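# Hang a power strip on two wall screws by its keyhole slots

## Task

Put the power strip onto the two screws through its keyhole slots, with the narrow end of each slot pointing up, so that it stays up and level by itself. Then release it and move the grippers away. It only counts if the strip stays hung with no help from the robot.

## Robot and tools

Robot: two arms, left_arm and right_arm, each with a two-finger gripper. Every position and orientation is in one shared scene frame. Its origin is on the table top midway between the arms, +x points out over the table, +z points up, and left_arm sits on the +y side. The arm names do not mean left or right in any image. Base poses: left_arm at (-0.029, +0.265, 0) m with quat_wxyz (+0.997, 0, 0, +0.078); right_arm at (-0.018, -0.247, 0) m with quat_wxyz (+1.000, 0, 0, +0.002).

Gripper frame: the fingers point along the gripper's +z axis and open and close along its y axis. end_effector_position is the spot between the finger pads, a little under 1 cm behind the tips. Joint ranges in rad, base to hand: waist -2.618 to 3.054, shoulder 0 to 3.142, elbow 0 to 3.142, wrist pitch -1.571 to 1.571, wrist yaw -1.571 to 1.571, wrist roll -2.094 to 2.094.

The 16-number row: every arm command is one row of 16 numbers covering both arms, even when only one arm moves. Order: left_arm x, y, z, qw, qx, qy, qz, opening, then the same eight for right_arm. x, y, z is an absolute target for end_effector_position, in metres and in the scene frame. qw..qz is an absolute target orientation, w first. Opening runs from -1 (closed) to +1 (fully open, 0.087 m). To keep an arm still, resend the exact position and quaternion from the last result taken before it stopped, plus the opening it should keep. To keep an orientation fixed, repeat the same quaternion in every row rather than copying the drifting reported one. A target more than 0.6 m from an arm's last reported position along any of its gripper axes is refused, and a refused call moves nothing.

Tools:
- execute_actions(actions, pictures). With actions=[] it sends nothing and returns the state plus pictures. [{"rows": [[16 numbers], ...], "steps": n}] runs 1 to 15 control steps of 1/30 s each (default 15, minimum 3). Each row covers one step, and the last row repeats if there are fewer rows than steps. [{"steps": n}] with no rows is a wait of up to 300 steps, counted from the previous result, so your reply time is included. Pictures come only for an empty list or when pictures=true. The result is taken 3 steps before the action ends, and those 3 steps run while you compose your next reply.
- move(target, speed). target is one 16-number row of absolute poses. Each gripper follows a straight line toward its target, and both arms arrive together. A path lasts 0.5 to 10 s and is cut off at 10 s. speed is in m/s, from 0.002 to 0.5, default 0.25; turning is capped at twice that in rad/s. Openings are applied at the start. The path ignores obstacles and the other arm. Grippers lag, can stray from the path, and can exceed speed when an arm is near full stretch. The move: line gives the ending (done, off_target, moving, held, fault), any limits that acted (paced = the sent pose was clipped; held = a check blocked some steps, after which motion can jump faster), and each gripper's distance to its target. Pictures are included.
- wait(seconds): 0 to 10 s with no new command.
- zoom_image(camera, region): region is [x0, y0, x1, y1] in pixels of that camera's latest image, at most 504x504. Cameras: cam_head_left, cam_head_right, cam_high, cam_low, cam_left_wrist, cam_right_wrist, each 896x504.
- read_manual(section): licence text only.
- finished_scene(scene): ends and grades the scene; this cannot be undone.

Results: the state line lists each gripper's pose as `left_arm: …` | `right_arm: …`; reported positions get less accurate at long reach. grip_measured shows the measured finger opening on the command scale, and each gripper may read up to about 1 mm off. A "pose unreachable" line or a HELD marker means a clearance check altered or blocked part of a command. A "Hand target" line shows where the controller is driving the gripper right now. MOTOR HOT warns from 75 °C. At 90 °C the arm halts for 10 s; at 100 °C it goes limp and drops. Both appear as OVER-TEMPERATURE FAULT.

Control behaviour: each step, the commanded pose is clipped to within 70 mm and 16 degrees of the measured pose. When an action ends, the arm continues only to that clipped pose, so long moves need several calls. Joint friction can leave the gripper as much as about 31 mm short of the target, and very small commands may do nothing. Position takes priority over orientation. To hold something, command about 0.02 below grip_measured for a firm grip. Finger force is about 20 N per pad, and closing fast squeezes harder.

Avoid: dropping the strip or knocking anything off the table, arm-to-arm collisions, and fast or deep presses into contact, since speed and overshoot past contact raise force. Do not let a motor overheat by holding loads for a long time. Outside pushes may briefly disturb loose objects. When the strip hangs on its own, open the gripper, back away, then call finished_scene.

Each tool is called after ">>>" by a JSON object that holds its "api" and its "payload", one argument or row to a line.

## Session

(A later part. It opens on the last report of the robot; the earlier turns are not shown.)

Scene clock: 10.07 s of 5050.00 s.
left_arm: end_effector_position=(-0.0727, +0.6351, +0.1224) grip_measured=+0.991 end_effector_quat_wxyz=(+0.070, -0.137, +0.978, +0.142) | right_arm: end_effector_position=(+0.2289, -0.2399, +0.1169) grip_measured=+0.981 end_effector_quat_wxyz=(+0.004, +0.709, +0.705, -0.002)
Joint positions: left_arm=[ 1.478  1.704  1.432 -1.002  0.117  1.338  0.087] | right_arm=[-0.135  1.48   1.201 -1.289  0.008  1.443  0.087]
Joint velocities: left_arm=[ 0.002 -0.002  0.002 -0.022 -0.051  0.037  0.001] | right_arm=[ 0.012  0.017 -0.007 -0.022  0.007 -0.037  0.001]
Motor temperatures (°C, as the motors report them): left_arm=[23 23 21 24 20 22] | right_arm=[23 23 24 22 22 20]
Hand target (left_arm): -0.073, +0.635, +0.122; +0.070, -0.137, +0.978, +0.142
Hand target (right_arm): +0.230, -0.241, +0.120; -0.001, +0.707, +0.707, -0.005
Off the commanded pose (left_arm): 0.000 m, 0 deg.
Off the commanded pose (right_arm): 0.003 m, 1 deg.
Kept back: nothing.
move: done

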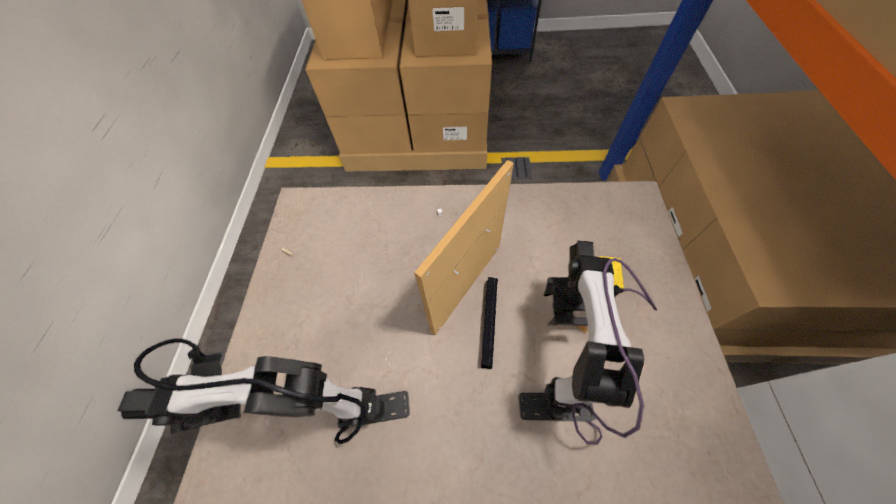

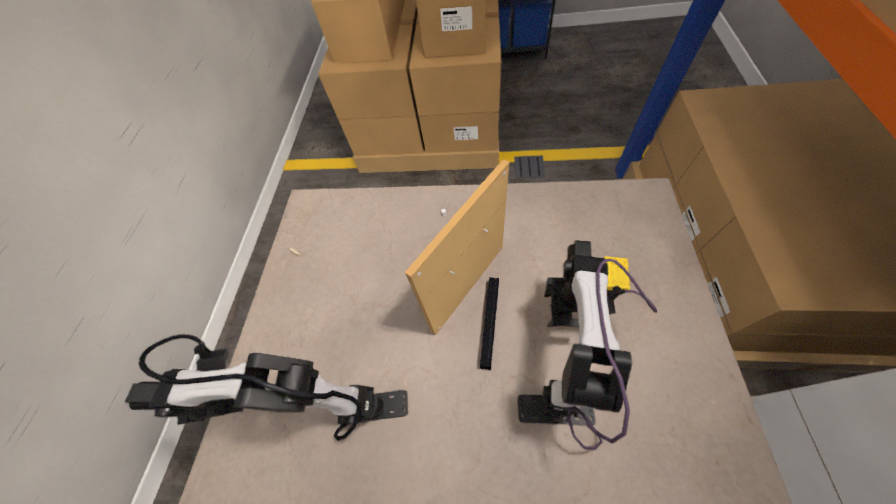

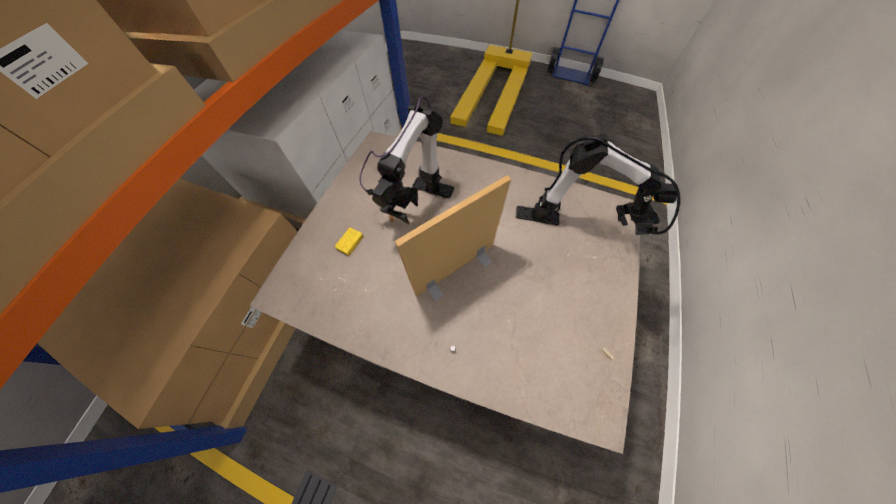

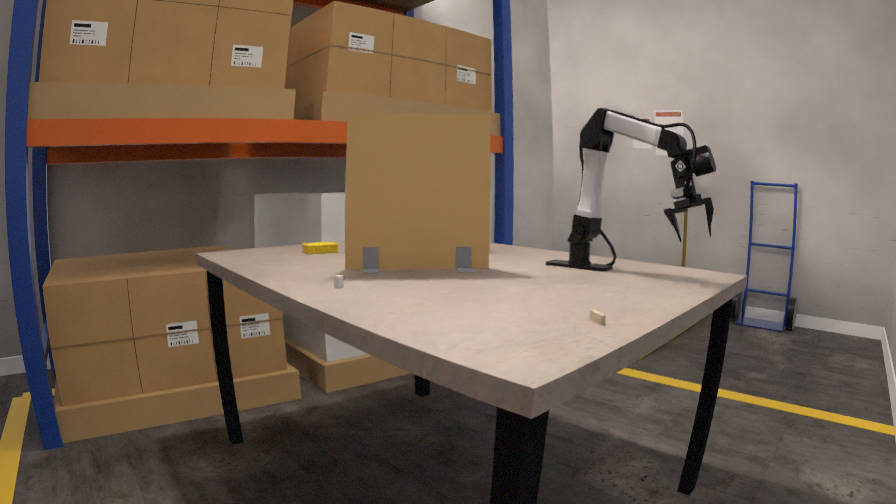

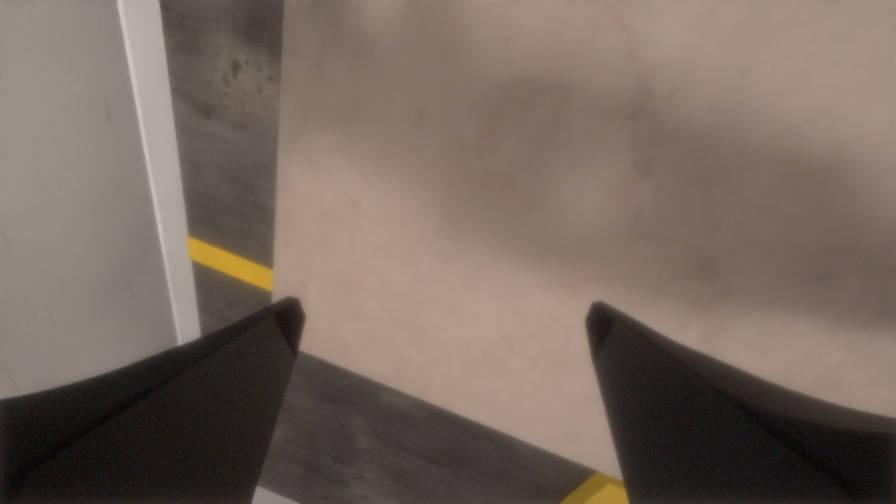

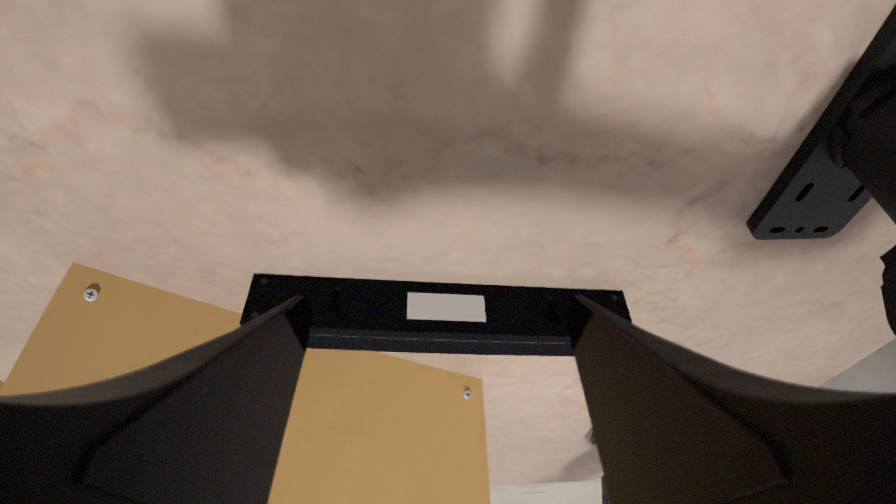

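>>> {"api": "move", "payload": {
  "target": [-0.0727,0.6351,0.1224,0.07,-0.137,0.978,0.142,1,0.22,-0.07,0.09,0,0,1,0,1],
  "speed": 0.4
}}

>>> {"api": "move", "payload": {
  "target": [-0.0727,0.6351,0.1224,0.07,-0.137,0.978,0.142,1,0.22,-0.07,0.038,0,0,1,0,1],
  "speed": 0.1
}}

>>> {"api": "move", "payload": {
  "target": [-0.0727,0.6351,0.1224,0.07,-0.137,0.978,0.142,1,0.22,-0.15,0.04,0,0,1,0,1],
  "speed": 0.05
}}

Scene clock: 12.83 s of 5050.00 s.
left_arm: end_effector_position=(-0.0727, +0.6351, +0.1224) grip_measured=+0.991 end_effector_quat_wxyz=(+0.070, -0.137, +0.978, +0.142) | right_arm: end_effector_position=(+0.2118, -0.0755, +0.0884) grip_measured=+0.982 end_effector_quat_wxyz=(-0.005, +0.008, +1.000, -0.007)
Joint positions: left_arm=[ 1.478  1.704  1.432 -1.002  0.117  1.338  0.087] | right_arm=[ 0.563  1.78   1.403 -1.21   0.006  0.583  0.087]
Joint velocities: left_arm=[-0.002  0.007 -0.007  0.051  0.007  0.007 -0.   ] | right_arm=[-0.017 -0.002  0.002  0.007 -0.066 -0.095 -0.   ]
Motor temperatures (°C, as the motors report them): left_arm=[23 23 21 25 20 22] | right_arm=[23 23 24 22 22 20]
Hand target (left_arm): -0.073, +0.635, +0.122; +0.070, -0.137, +0.978, +0.142
Hand target (right_arm): +0.219, -0.068, +0.090; +0.005, -0.000, +1.000, +0.004
Off the commanded pose (left_arm): 0.000 m, 0 deg.
Off the commanded pose (right_arm): 0.010 m, 1 deg.
Kept back: nothing.
move: done

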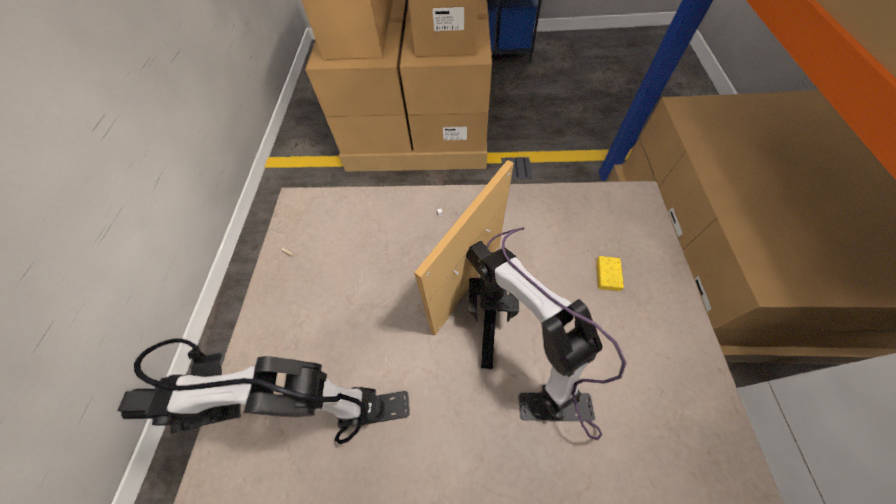

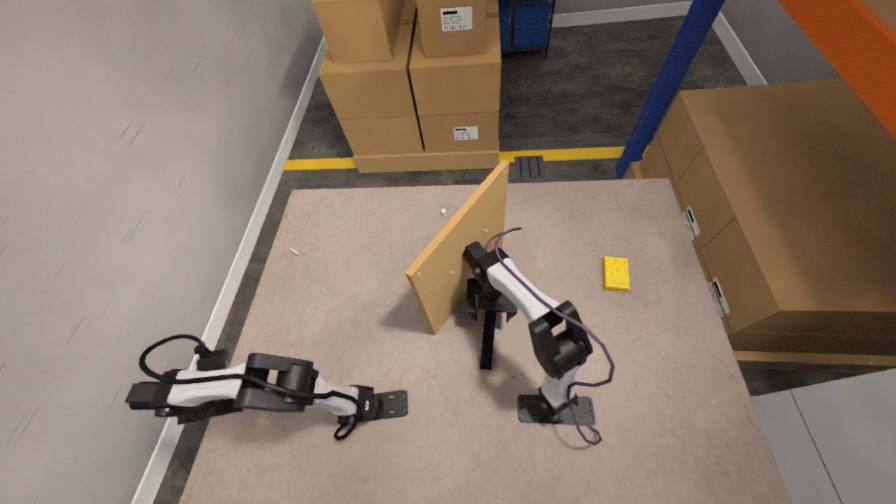

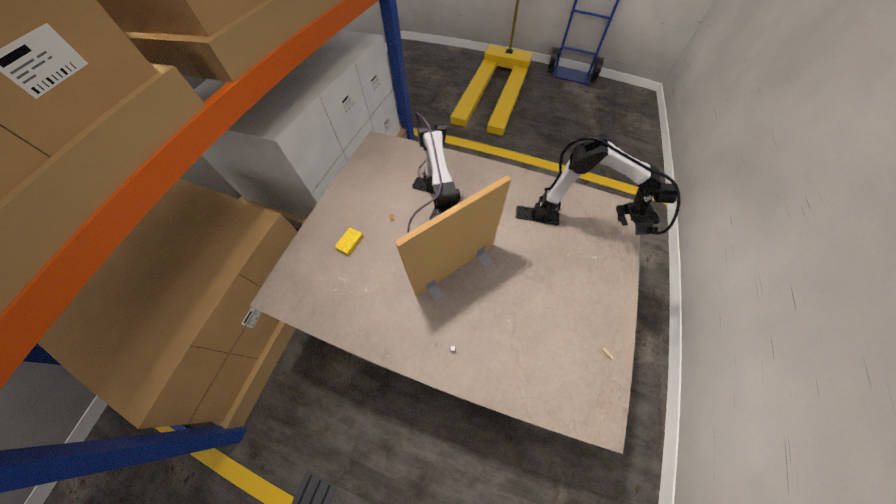

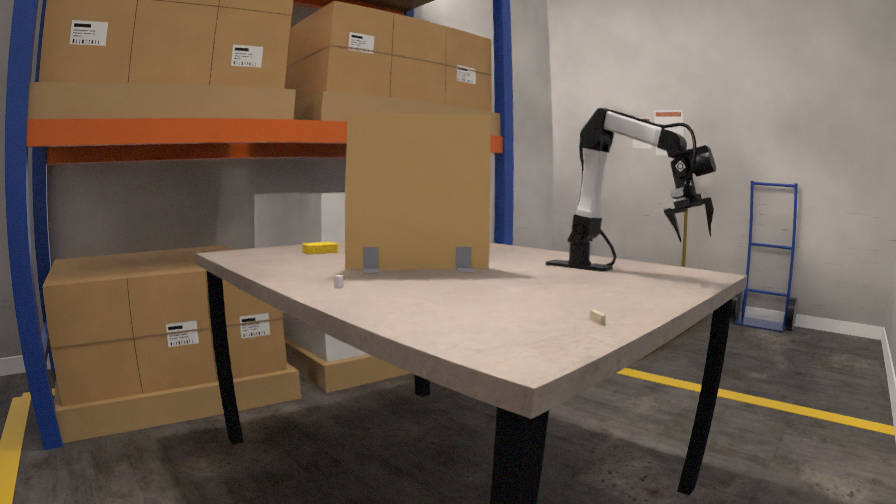

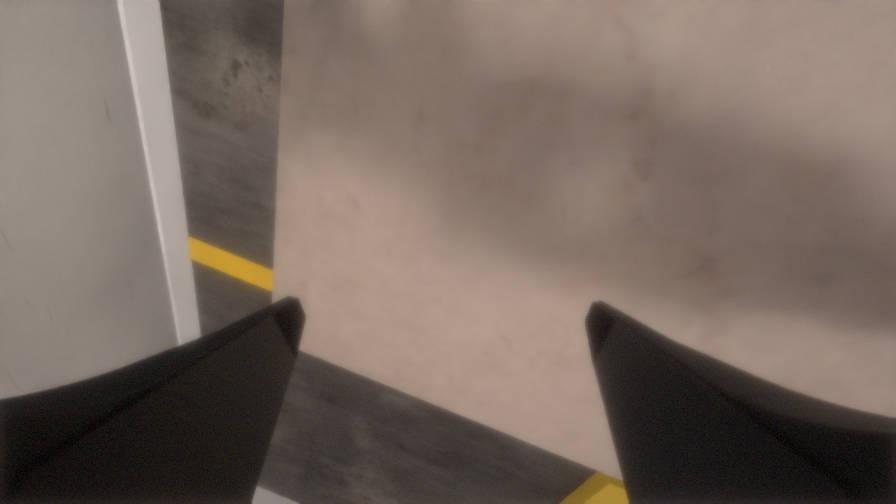

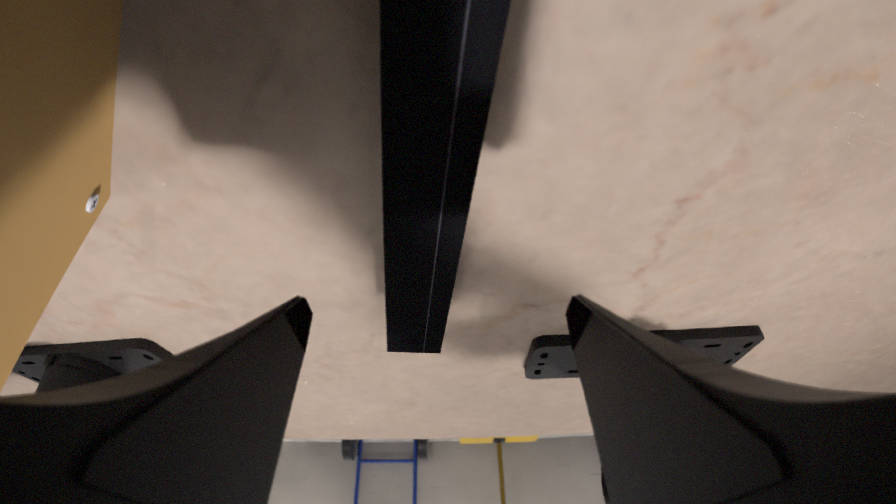

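Scene clock: 13.67 s of 5050.00 s.
left_arm: end_effector_position=(-0.0727, +0.6351, +0.1224) grip_measured=+0.991 end_effector_quat_wxyz=(+0.070, -0.137, +0.978, +0.142) | right_arm: end_effector_position=(+0.2141, -0.0745, +0.0538) grip_measured=+0.982 end_effector_quat_wxyz=(-0.002, +0.004, +1.000, -0.005)
Joint positions: left_arm=[ 1.478  1.704  1.432 -1.002  0.117  1.338  0.087] | right_arm=[ 0.563  1.809  1.3   -1.07   0.006  0.575  0.087]
Joint velocities: left_arm=[-0.002  0.007 -0.002  0.007  0.037 -0.037  0.   ] | right_arm=[-0.002 -0.012 -0.007 -0.11   0.051 -0.037 -0.   ]
Motor temperatures (°C, as the motors report them): left_arm=[23 23 21 25 20 22] | right_arm=[23 23 24 22 22 20]
Hand target (left_arm): -0.073, +0.635, +0.122; +0.070, -0.137, +0.978, +0.142
Hand target (right_arm): +0.219, -0.070, +0.039; +0.000, +0.000, +1.000, -0.000
Off the commanded pose (left_arm): 0.000 m, 0 deg.
Off the commanded pose (right_arm): 0.017 m, 1 deg.
Kept back: nothing.
move: off_target (right_arm)

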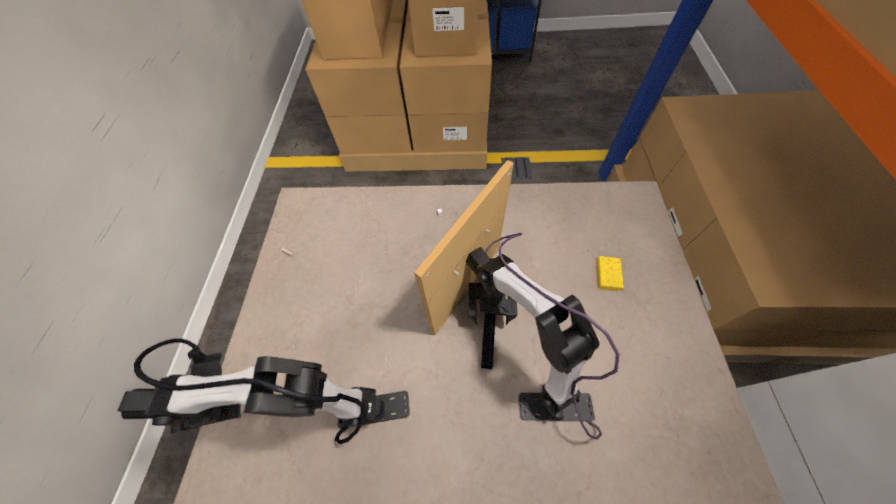

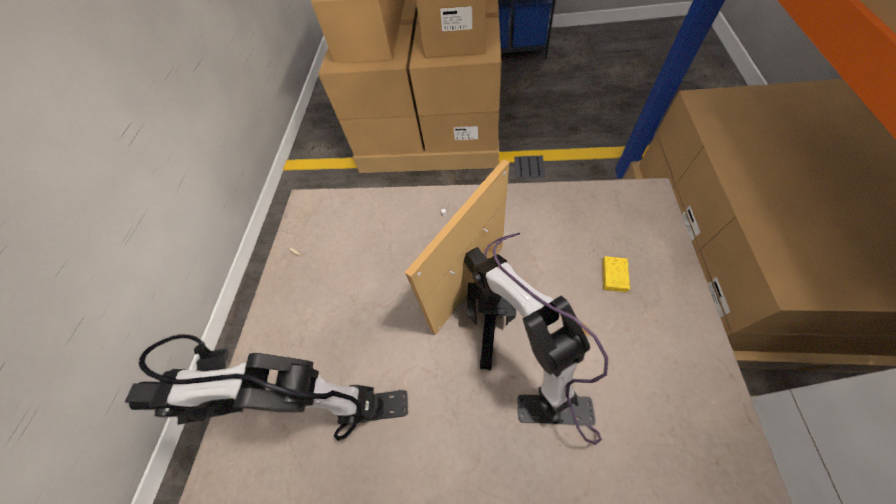

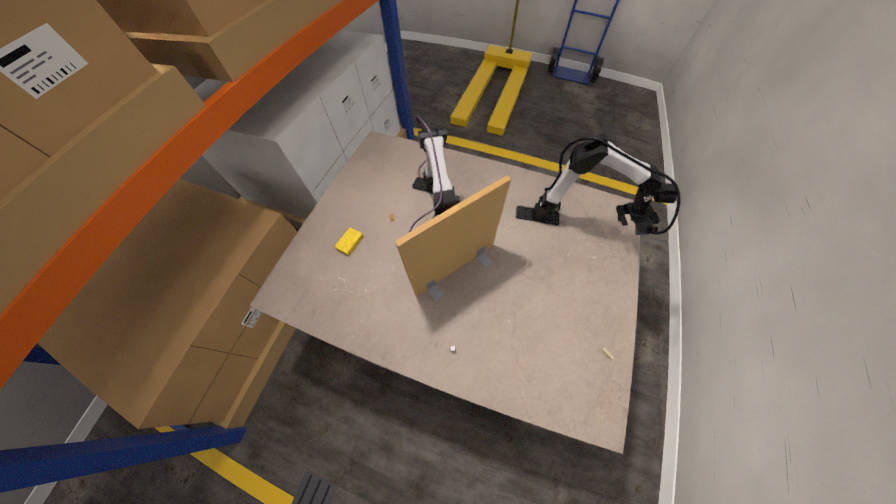

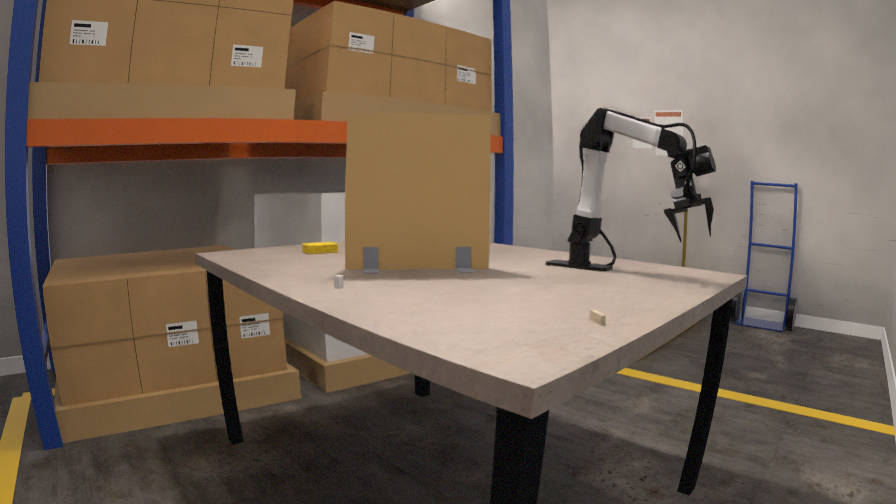

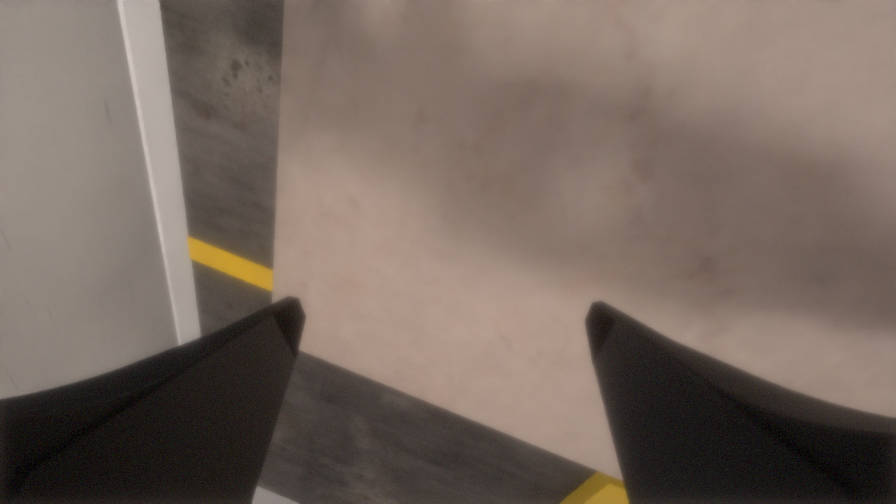

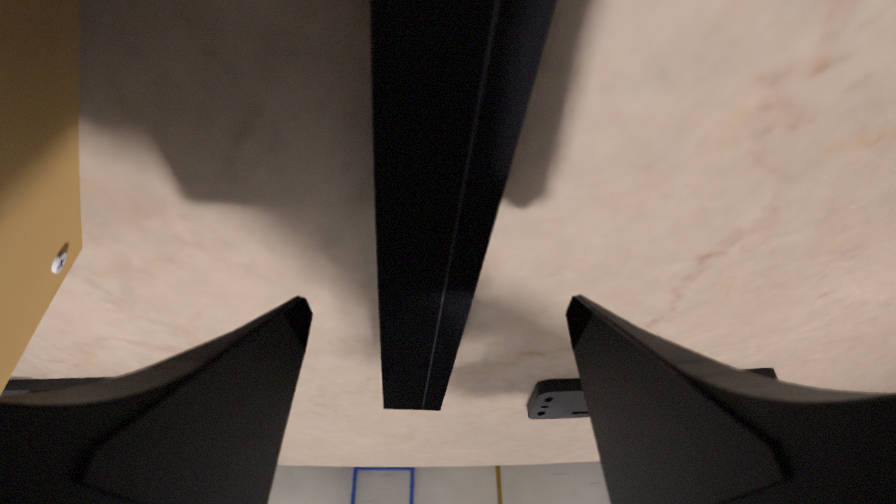

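Scene clock: 15.53 s of 5050.00 s.
left_arm: end_effector_position=(-0.0727, +0.6351, +0.1224) grip_measured=+0.991 end_effector_quat_wxyz=(+0.070, -0.137, +0.978, +0.142) | right_arm: end_effector_position=(+0.2196, -0.1452, +0.0404) grip_measured=+0.982 end_effector_quat_wxyz=(-0.012, +0.003, +1.000, +0.001)
Joint positions: left_arm=[ 1.478  1.704  1.432 -1.002  0.117  1.338  0.087] | right_arm=[ 0.341  1.743  1.159 -1.01  -0.01   0.35   0.087]
Joint velocities: left_arm=[ 0.007  0.012 -0.002 -0.022  0.007  0.037 -0.001] | right_arm=[-0.007 -0.002  0.002 -0.022 -0.037 -0.007  0.   ]
Motor temperatures (°C, as the motors report them): left_arm=[23 24 22 25 20 22] | right_arm=[23 24 24 22 22 20]
Hand target (left_arm): -0.073, +0.635, +0.122; +0.070, -0.137, +0.978, +0.142
Hand target (right_arm): +0.220, -0.151, +0.040; -0.002, +0.000, +1.000, -0.002
Off the commanded pose (left_arm): 0.000 m, 0 deg.
Off the commanded pose (right_arm): 0.005 m, 1 deg.
Kept back: nothing.
move: done

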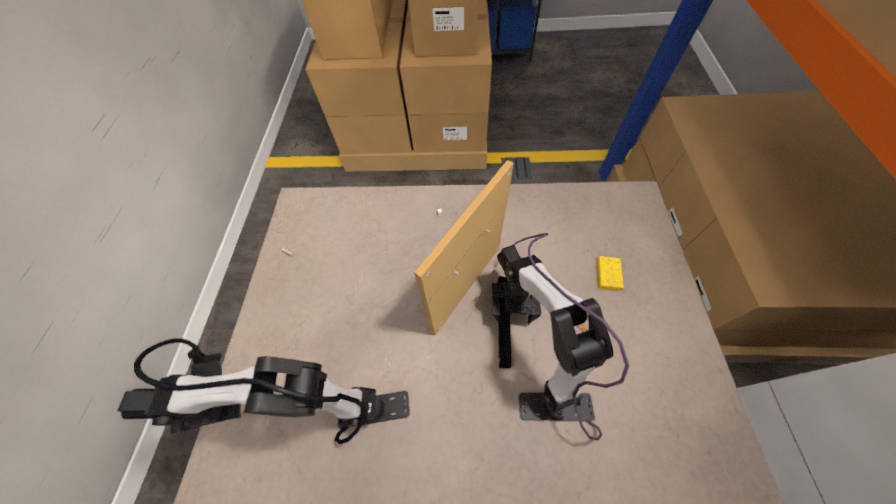

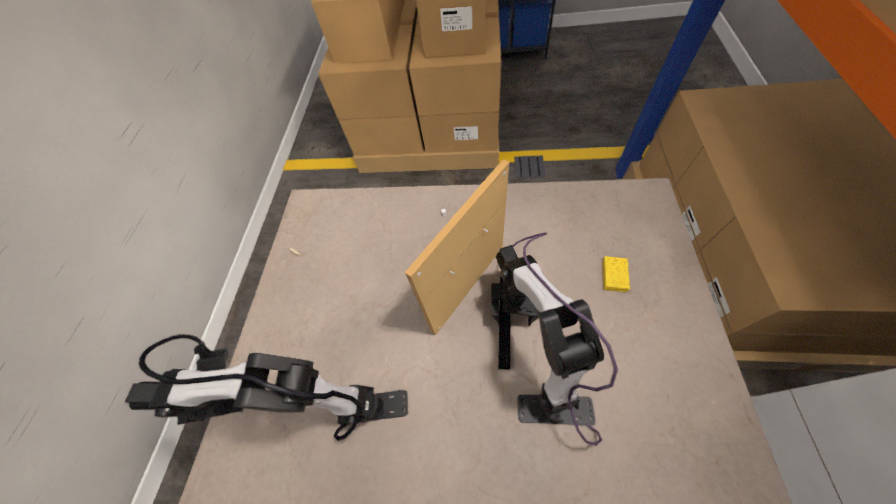

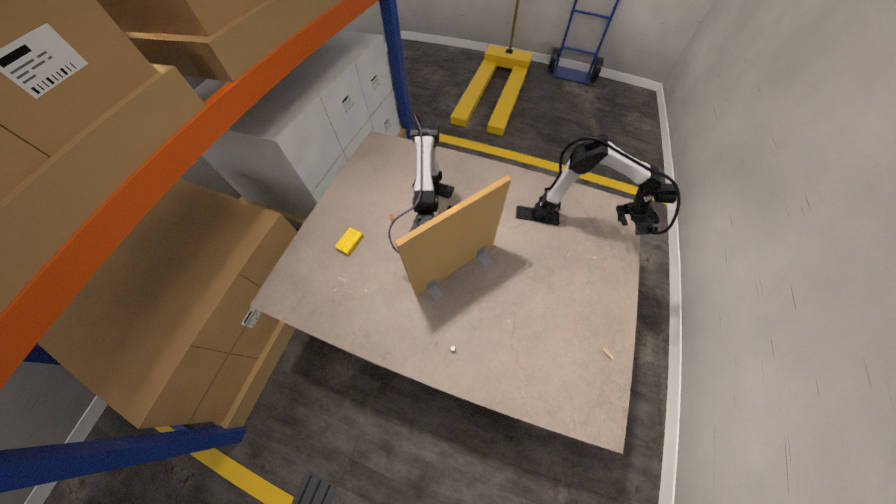

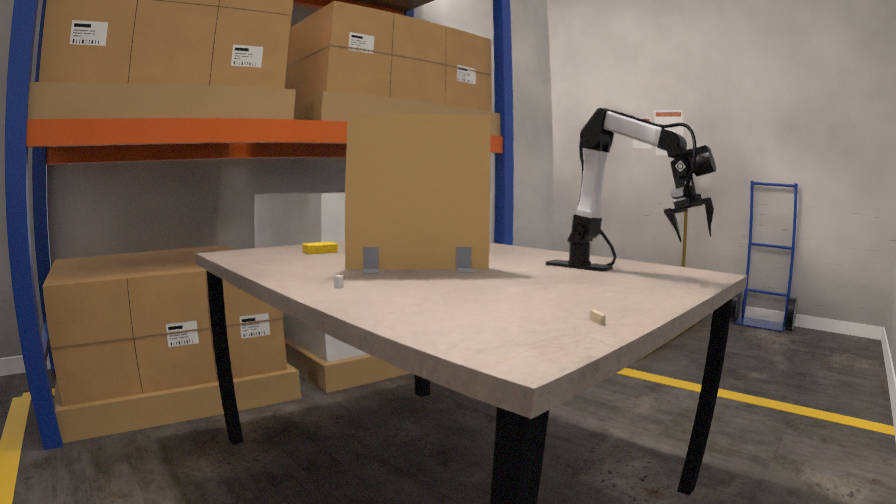

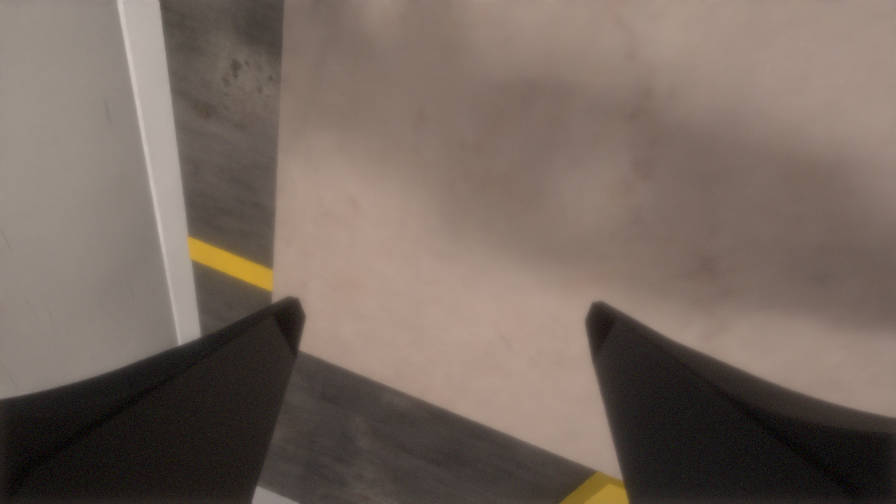

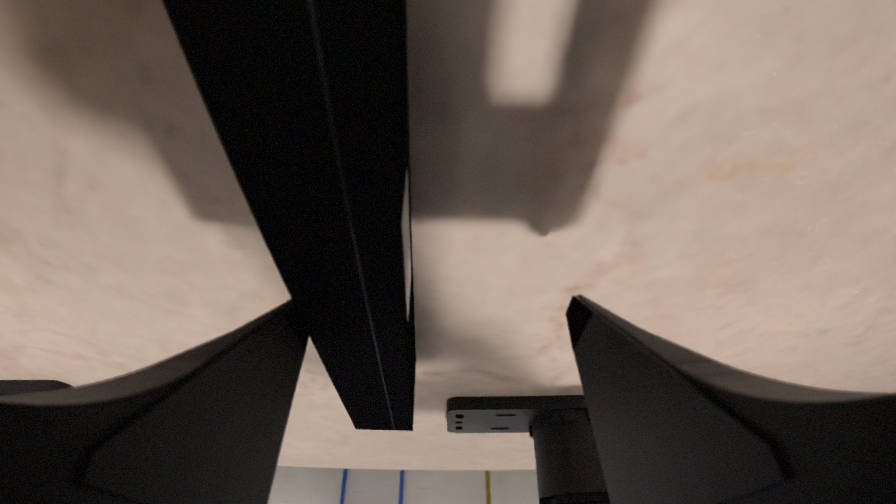

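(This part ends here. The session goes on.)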